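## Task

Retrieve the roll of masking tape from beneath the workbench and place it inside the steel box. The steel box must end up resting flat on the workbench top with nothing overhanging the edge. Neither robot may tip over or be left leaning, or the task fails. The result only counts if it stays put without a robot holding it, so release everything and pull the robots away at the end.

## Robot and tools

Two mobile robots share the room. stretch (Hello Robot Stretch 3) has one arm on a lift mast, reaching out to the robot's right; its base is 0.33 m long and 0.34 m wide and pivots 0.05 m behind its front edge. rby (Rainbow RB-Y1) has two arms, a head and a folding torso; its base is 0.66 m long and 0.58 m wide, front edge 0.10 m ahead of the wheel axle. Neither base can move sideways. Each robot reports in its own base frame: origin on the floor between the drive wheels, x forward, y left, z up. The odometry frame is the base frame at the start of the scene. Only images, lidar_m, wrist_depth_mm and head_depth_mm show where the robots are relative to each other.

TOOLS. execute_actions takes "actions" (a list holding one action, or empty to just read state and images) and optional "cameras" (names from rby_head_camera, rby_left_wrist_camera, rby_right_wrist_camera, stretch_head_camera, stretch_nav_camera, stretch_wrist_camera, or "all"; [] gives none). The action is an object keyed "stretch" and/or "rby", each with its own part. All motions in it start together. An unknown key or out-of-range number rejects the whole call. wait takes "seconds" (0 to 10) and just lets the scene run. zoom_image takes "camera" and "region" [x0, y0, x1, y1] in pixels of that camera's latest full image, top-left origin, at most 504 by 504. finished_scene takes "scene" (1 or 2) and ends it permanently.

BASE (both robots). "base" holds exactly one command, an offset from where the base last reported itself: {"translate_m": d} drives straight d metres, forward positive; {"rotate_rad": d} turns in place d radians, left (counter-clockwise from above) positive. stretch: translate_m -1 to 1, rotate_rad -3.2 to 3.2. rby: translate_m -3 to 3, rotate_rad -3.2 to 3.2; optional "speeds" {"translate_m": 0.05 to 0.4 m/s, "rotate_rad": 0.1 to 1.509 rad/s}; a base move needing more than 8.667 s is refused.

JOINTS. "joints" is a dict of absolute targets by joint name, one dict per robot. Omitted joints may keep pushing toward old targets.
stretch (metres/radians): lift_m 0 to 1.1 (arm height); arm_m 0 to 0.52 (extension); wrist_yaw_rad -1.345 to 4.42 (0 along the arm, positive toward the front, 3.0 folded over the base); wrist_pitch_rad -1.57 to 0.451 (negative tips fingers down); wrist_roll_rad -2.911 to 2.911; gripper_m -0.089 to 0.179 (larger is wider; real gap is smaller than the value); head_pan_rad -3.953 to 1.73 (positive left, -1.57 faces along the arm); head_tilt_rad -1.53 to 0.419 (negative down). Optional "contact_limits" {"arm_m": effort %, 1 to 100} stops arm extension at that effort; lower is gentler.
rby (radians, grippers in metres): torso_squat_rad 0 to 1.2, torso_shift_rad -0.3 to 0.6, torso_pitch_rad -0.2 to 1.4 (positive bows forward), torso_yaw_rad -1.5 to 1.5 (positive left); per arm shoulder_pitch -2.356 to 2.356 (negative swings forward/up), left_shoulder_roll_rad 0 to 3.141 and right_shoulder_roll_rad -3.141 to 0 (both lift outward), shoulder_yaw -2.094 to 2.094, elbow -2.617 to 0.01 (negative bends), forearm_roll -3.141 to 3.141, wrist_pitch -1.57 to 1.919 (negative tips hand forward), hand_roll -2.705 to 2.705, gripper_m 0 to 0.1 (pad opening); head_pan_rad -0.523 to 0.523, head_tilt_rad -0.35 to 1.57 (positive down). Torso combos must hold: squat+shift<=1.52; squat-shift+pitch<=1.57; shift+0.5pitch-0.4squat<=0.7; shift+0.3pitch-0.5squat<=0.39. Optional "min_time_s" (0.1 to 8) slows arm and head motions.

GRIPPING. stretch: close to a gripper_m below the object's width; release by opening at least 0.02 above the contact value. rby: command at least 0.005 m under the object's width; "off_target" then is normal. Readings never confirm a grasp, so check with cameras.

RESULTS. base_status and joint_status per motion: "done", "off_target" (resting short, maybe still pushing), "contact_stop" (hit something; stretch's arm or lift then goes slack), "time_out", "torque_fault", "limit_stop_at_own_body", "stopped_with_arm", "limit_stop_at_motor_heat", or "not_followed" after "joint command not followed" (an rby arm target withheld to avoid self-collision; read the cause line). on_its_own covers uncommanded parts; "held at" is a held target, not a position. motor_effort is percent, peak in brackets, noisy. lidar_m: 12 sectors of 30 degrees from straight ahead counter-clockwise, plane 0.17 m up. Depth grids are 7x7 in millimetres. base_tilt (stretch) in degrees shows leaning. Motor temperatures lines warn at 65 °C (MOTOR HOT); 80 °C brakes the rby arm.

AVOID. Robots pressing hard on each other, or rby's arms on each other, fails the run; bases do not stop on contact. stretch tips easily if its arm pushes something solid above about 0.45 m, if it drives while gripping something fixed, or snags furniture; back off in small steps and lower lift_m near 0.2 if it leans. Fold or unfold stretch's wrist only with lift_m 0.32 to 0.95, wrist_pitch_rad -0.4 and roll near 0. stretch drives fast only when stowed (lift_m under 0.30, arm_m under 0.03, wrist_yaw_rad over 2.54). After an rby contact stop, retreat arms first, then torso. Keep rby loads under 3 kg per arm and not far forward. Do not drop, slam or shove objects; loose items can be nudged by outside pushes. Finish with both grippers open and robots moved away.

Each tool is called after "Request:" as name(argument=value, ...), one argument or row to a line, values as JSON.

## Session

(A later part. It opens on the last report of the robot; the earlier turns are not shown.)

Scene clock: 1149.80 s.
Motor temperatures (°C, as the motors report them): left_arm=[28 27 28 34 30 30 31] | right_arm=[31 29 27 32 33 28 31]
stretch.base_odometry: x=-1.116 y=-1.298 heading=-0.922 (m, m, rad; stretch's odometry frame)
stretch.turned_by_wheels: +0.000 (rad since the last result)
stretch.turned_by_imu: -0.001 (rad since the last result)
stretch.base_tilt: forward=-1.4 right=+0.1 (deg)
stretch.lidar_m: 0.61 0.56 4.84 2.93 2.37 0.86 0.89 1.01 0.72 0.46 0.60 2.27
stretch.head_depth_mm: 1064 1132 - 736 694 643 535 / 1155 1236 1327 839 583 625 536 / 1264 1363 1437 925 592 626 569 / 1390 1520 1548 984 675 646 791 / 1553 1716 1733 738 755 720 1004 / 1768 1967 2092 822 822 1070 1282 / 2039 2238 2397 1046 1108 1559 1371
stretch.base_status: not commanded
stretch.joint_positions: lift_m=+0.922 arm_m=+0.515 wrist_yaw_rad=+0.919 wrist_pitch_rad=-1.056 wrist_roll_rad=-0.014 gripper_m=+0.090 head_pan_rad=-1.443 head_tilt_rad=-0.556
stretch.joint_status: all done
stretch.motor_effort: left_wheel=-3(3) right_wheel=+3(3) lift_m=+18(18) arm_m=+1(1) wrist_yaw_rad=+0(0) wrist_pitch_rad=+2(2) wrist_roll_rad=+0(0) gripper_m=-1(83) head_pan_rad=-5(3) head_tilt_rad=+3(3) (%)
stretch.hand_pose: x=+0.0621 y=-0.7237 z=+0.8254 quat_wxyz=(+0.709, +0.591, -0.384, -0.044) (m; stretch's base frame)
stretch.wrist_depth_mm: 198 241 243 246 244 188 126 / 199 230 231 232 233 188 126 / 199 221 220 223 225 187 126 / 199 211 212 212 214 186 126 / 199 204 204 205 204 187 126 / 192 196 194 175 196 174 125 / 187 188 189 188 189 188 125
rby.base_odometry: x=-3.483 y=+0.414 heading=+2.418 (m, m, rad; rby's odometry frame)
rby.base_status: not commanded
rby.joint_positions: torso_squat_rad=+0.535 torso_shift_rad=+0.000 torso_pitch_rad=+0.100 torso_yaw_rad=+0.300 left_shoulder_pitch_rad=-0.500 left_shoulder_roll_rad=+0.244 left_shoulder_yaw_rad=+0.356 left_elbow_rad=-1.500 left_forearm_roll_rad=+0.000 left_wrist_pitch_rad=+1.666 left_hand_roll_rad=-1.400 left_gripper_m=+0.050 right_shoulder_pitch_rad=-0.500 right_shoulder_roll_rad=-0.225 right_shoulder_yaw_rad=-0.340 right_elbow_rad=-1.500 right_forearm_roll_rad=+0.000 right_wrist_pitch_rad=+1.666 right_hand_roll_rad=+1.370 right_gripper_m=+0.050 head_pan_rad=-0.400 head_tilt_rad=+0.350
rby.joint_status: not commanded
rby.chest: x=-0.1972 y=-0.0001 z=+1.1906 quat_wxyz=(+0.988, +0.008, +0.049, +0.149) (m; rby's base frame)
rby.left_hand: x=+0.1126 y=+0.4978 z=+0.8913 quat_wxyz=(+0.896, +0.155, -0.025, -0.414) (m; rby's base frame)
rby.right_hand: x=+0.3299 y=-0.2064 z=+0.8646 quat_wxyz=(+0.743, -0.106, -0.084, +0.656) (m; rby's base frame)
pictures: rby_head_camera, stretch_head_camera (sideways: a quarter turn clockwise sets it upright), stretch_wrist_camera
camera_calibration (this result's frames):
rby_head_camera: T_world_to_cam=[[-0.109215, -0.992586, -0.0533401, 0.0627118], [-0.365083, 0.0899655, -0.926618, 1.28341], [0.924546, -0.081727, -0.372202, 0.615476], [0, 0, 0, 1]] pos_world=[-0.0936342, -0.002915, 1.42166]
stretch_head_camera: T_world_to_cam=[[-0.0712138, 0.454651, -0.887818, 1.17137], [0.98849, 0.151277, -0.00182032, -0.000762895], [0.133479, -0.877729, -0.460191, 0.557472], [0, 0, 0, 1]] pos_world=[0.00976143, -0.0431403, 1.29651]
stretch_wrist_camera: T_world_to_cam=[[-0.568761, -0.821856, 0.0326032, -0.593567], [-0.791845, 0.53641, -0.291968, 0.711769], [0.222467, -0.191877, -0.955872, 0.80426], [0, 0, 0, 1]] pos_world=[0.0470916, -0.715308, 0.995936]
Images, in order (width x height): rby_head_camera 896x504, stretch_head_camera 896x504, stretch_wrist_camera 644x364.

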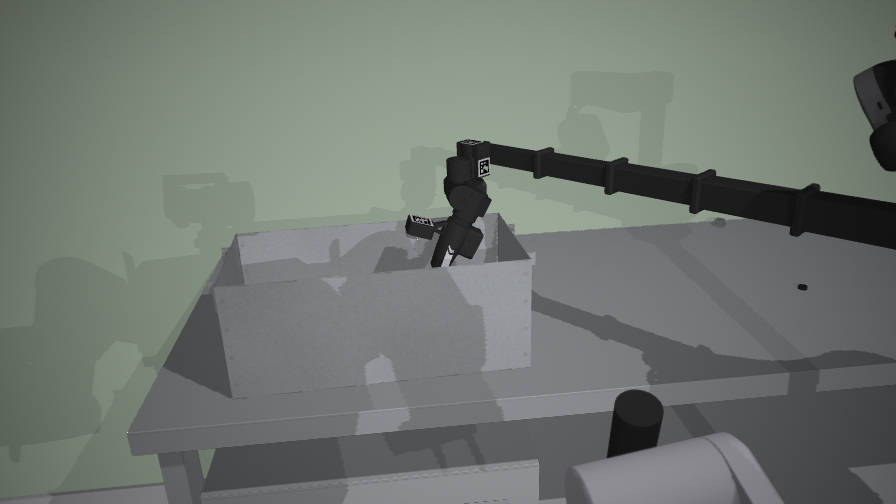

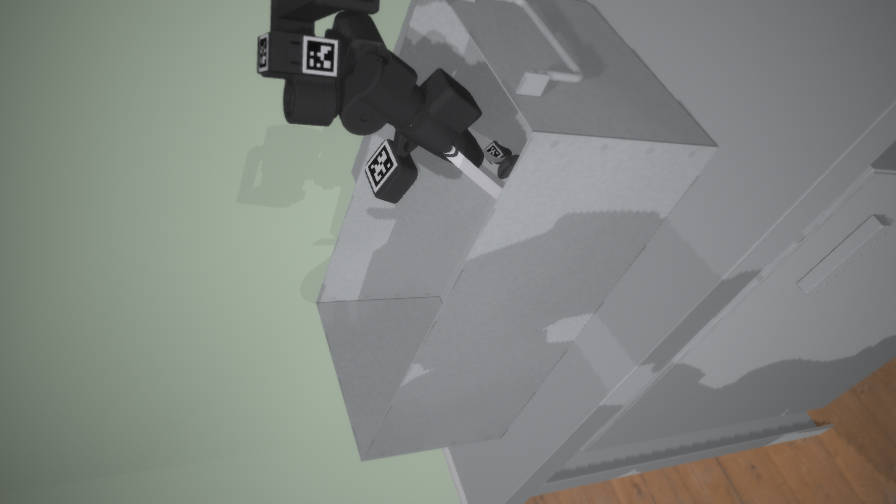

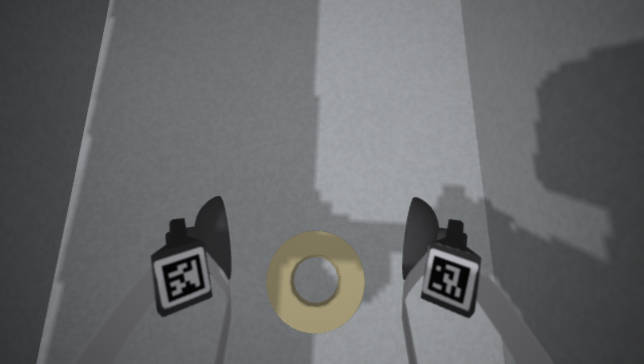

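Request:
execute_actions(
  actions=[
    {"stretch": {"joints": {"lift_m": 0.98, "wrist_pitch_rad": 0.0, "arm_m": 0.475}}},
  ],
  cameras=["stretch_wrist_camera", "rby_head_camera", "stretch_head_camera"],
)

Scene clock: 1156.83 s.
Motor temperatures (°C, as the motors report them): left_arm=[28 27 28 34 30 30 31] | right_arm=[31 29 27 32 33 28 31]
stretch.base_odometry: x=-1.116 y=-1.298 heading=-0.922 (m, m, rad; stretch's odometry frame)
stretch.turned_by_wheels: +0.000 (rad since the last result)
stretch.turned_by_imu: -0.001 (rad since the last result)
stretch.base_tilt: forward=-1.4 right=+0.1 (deg)
stretch.lidar_m: 0.61 0.57 4.83 2.94 2.37 0.86 0.89 1.01 0.72 0.46 0.60 2.27
stretch.head_depth_mm: 1062 1114 1213 740 693 640 534 / 1153 1231 - 822 583 625 535 / 1261 1348 - 911 594 626 569 / 1393 1510 1009 984 674 644 790 / 1556 1717 1048 739 756 721 1006 / 1763 1978 2091 821 822 1075 1279 / 2031 2226 2404 1042 1113 1560 1370
stretch.base_status: not commanded
stretch.joint_positions: lift_m=+0.979 arm_m=+0.475 wrist_yaw_rad=+0.919 wrist_pitch_rad=-0.023 wrist_roll_rad=-0.014 gripper_m=+0.090 head_pan_rad=-1.443 head_tilt_rad=-0.556
stretch.joint_status: all done
stretch.motor_effort: left_wheel=-2(3) right_wheel=+3(3) lift_m=+47(50) arm_m=-2(4) wrist_yaw_rad=+1(1) wrist_pitch_rad=+7(8) wrist_roll_rad=+0(0) gripper_m=-2(0) head_pan_rad=-3(3) head_tilt_rad=+3(3) (%)
stretch.hand_pose: x=+0.1819 y=-0.7752 z=+1.0881 quat_wxyz=(+0.642, +0.319, -0.625, +0.308) (m; stretch's base frame)
stretch.wrist_depth_mm: - - - - - - 762 / - - - - - - 764 / - - - - - - 762 / - - - - - - 775 / - - - - - - 765 / - - 381 385 388 970 762 / - 289 400 411 401 287 535
rby.base_odometry: x=-3.483 y=+0.414 heading=+2.418 (m, m, rad; rby's odometry frame)
rby.base_status: not commanded
rby.joint_positions: torso_squat_rad=+0.535 torso_shift_rad=+0.000 torso_pitch_rad=+0.100 torso_yaw_rad=+0.300 left_shoulder_pitch_rad=-0.500 left_shoulder_roll_rad=+0.244 left_shoulder_yaw_rad=+0.356 left_elbow_rad=-1.500 left_forearm_roll_rad=+0.000 left_wrist_pitch_rad=+1.666 left_hand_roll_rad=-1.400 left_gripper_m=+0.050 right_shoulder_pitch_rad=-0.500 right_shoulder_roll_rad=-0.225 right_shoulder_yaw_rad=-0.340 right_elbow_rad=-1.500 right_forearm_roll_rad=+0.000 right_wrist_pitch_rad=+1.666 right_hand_roll_rad=+1.370 right_gripper_m=+0.050 head_pan_rad=-0.400 head_tilt_rad=+0.350
rby.joint_status: not commanded
rby.chest: x=-0.1972 y=-0.0001 z=+1.1906 quat_wxyz=(+0.988, +0.008, +0.049, +0.149) (m; rby's base frame)
rby.left_hand: x=+0.1126 y=+0.4978 z=+0.8913 quat_wxyz=(+0.896, +0.155, -0.025, -0.414) (m; rby's base frame)
rby.right_hand: x=+0.3299 y=-0.2064 z=+0.8646 quat_wxyz=(+0.743, -0.106, -0.084, +0.656) (m; rby's base frame)
pictures: rby_head_camera, stretch_head_camera (sideways: a quarter turn clockwise sets it upright), stretch_wrist_camera
camera_calibration (this result's frames):
rby_head_camera: T_world_to_cam=[[-0.109215, -0.992586, -0.0533404, 0.0627119], [-0.365084, 0.0899659, -0.926618, 1.28341], [0.924546, -0.0817272, -0.372202, 0.615476], [0, 0, 0, 1]] pos_world=[-0.0936342, -0.00291527, 1.42166]
stretch_head_camera: T_world_to_cam=[[-0.0712124, 0.454639, -0.887824, 1.17138], [0.98849, 0.151277, -0.00182064, -0.000762489], [0.133479, -0.877735, -0.460179, 0.557457], [0, 0, 0, 1]] pos_world=[0.00976144, -0.0431403, 1.29651]
stretch_wrist_camera: T_world_to_cam=[[-0.608251, -0.791719, 0.0566671, -0.571977], [-0.222708, 0.101703, -0.969566, 1.20767], [0.761861, -0.602359, -0.238183, -0.178363], [0, 0, 0, 1]] pos_world=[0.05694, -0.683107, 1.16084]
Images, in order (width x height): rby_head_camera 896x504, stretch_head_camera 896x504, stretch_wrist_camera 644x364.

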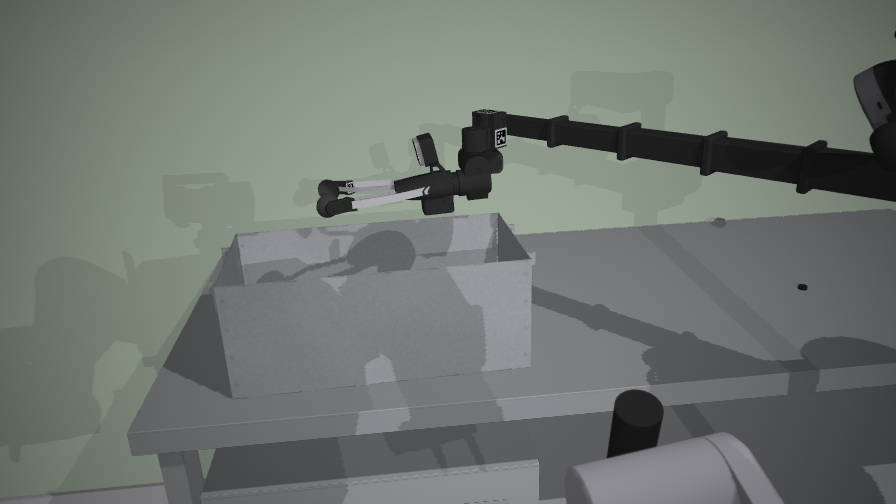

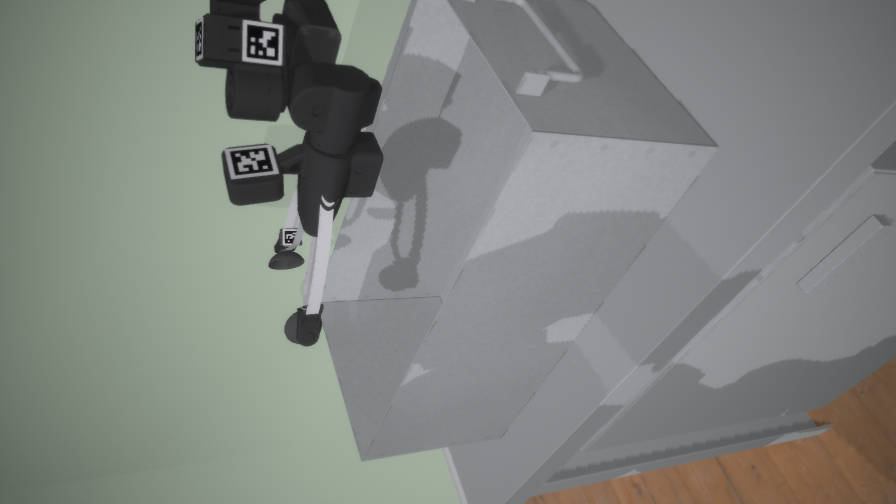

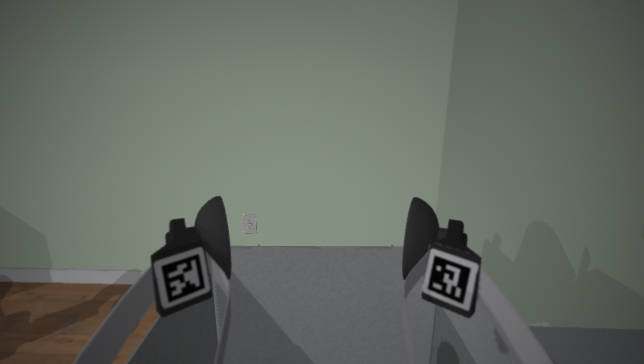

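Request:
execute_actions(
  actions=[
    {"stretch": {"base": {"rotate_rad": -0.4}, "joints": {"lift_m": 1.04, "wrist_yaw_rad": -0.3, "arm_m": 0.42, "head_pan_rad": -1.1}}},
  ],
  cameras=["stretch_nav_camera", "rby_head_camera", "stretch_head_camera"],
)

Scene clock: 1163.03 s.
Motor temperatures (°C, as the motors report them): left_arm=[28 27 28 34 30 30 31] | right_arm=[31 29 27 32 33 28 31]
stretch.base_odometry: x=-1.116 y=-1.298 heading=-1.322 (m, m, rad; stretch's odometry frame)
stretch.turned_by_wheels: -0.400 (rad since the last result)
stretch.turned_by_imu: -0.396 (rad since the last result)
stretch.base_tilt: forward=-1.3 right=+0.1 (deg)
stretch.lidar_m: 0.97 0.57 0.57 4.59 2.73 2.37 0.86 0.99 1.00 0.57 0.46 0.74
stretch.head_depth_mm: 1016 1076 1159 940 751 642 534 / 1096 1173 1259 781 643 641 534 / 1186 1278 1366 862 574 621 549 / 1300 1405 1486 942 625 644 737 / 1431 1561 1605 1004 713 663 896 / 1591 1763 1842 762 783 925 1135 / 1796 2005 2205 847 861 1166 1340
stretch.base_status: done
stretch.joint_positions: lift_m=+1.039 arm_m=+0.420 wrist_yaw_rad=-0.298 wrist_pitch_rad=-0.022 wrist_roll_rad=-0.014 gripper_m=+0.090 head_pan_rad=-1.107 head_tilt_rad=-0.556
stretch.joint_status: all done
stretch.motor_effort: left_wheel=+1(8) right_wheel=-1(9) lift_m=+47(51) arm_m=-2(4) wrist_yaw_rad=-2(3) wrist_pitch_rad=+7(8) wrist_roll_rad=+0(0) gripper_m=-1(1) head_pan_rad=+4(33) head_tilt_rad=+3(4) (%)
stretch.hand_pose: x=-0.0966 y=-0.8095 z=+1.1484 quat_wxyz=(+0.703, -0.096, -0.695, -0.114) (m; stretch's base frame)
stretch.wrist_depth_mm: 378 382 380 382 381 384 387 / 394 395 395 396 395 398 404 / 410 410 412 416 414 416 413 / 428 426 432 434 434 438 436 / 441 450 447 450 451 454 459 / 467 463 474 471 474 479 479 / 481 493 492 492 504 506 501
rby.base_odometry: x=-3.483 y=+0.414 heading=+2.418 (m, m, rad; rby's odometry frame)
rby.base_status: not commanded
rby.joint_positions: torso_squat_rad=+0.535 torso_shift_rad=+0.000 torso_pitch_rad=+0.100 torso_yaw_rad=+0.300 left_shoulder_pitch_rad=-0.500 left_shoulder_roll_rad=+0.244 left_shoulder_yaw_rad=+0.356 left_elbow_rad=-1.500 left_forearm_roll_rad=+0.000 left_wrist_pitch_rad=+1.666 left_hand_roll_rad=-1.400 left_gripper_m=+0.050 right_shoulder_pitch_rad=-0.500 right_shoulder_roll_rad=-0.225 right_shoulder_yaw_rad=-0.340 right_elbow_rad=-1.500 right_forearm_roll_rad=+0.000 right_wrist_pitch_rad=+1.666 right_hand_roll_rad=+1.370 right_gripper_m=+0.050 head_pan_rad=-0.400 head_tilt_rad=+0.350
rby.joint_status: not commanded
rby.chest: x=-0.1972 y=-0.0001 z=+1.1906 quat_wxyz=(+0.988, +0.008, +0.049, +0.149) (m; rby's base frame)
rby.left_hand: x=+0.1126 y=+0.4978 z=+0.8913 quat_wxyz=(+0.896, +0.155, -0.025, -0.414) (m; rby's base frame)
rby.right_hand: x=+0.3299 y=-0.2064 z=+0.8646 quat_wxyz=(+0.743, -0.106, -0.084, +0.656) (m; rby's base frame)
pictures: rby_head_camera, stretch_head_camera (sideways: a quarter turn clockwise sets it upright), stretch_nav_camera (sideways: a quarter turn counterclockwise sets it upright)
camera_calibration (this result's frames):
rby_head_camera: T_world_to_cam=[[-0.109216, -0.992586, -0.0533401, 0.0627117], [-0.365084, 0.0899656, -0.926618, 1.28341], [0.924546, -0.0817275, -0.372202, 0.615476], [0, 0, 0, 1]] pos_world=[-0.0936341, -0.00291503, 1.42166]
stretch_head_camera: T_world_to_cam=[[-0.217028, 0.405659, -0.887885, 1.17235], [0.883395, 0.468626, -0.0018238, -0.000117284], [0.415346, -0.784749, -0.460062, 0.555585], [0, 0, 0, 1]] pos_world=[0.0237761, -0.0395236, 1.29651]
stretch_nav_camera: T_world_to_cam=[[0.22466, -0.465417, 0.856105, -1.07826], [-0.921256, -0.387722, 0.0309738, 0.0183068], [0.317515, -0.79565, -0.515874, 0.633414], [0, 0, 0, 1]] pos_world=[0.0579877, 0.00923512, 1.24929]
Images, in order (width x height): rby_head_camera 896x504, stretch_head_camera 896x504, stretch_nav_camera 672x504.

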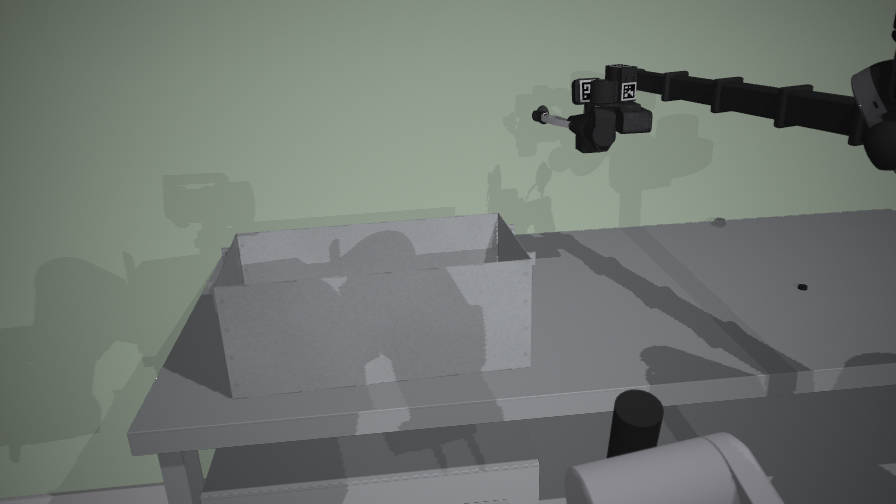

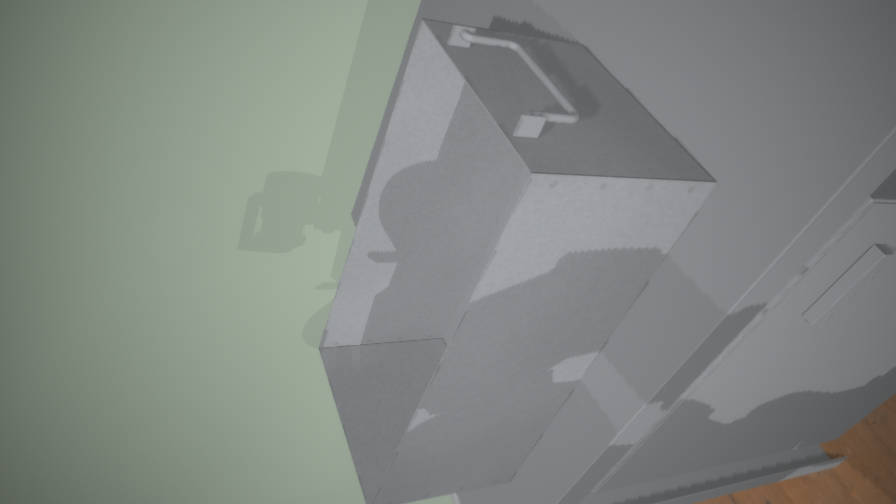

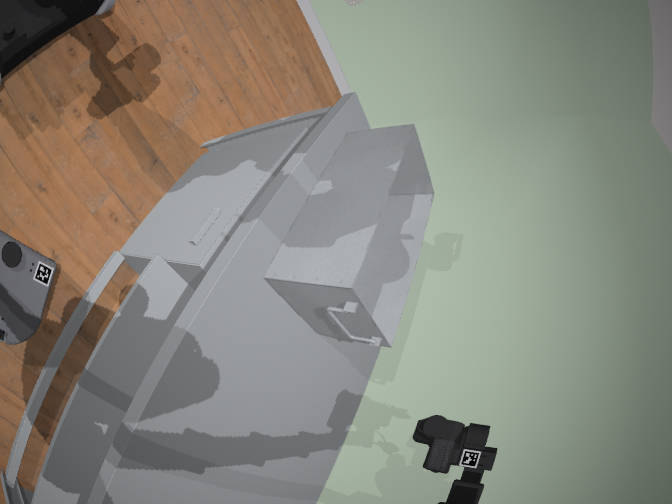

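The tape is in the box, the box sits flat on the bench, and both robots are clear.

Request:
finished_scene(
  scene=2,
)

The scene is finished: the task was done.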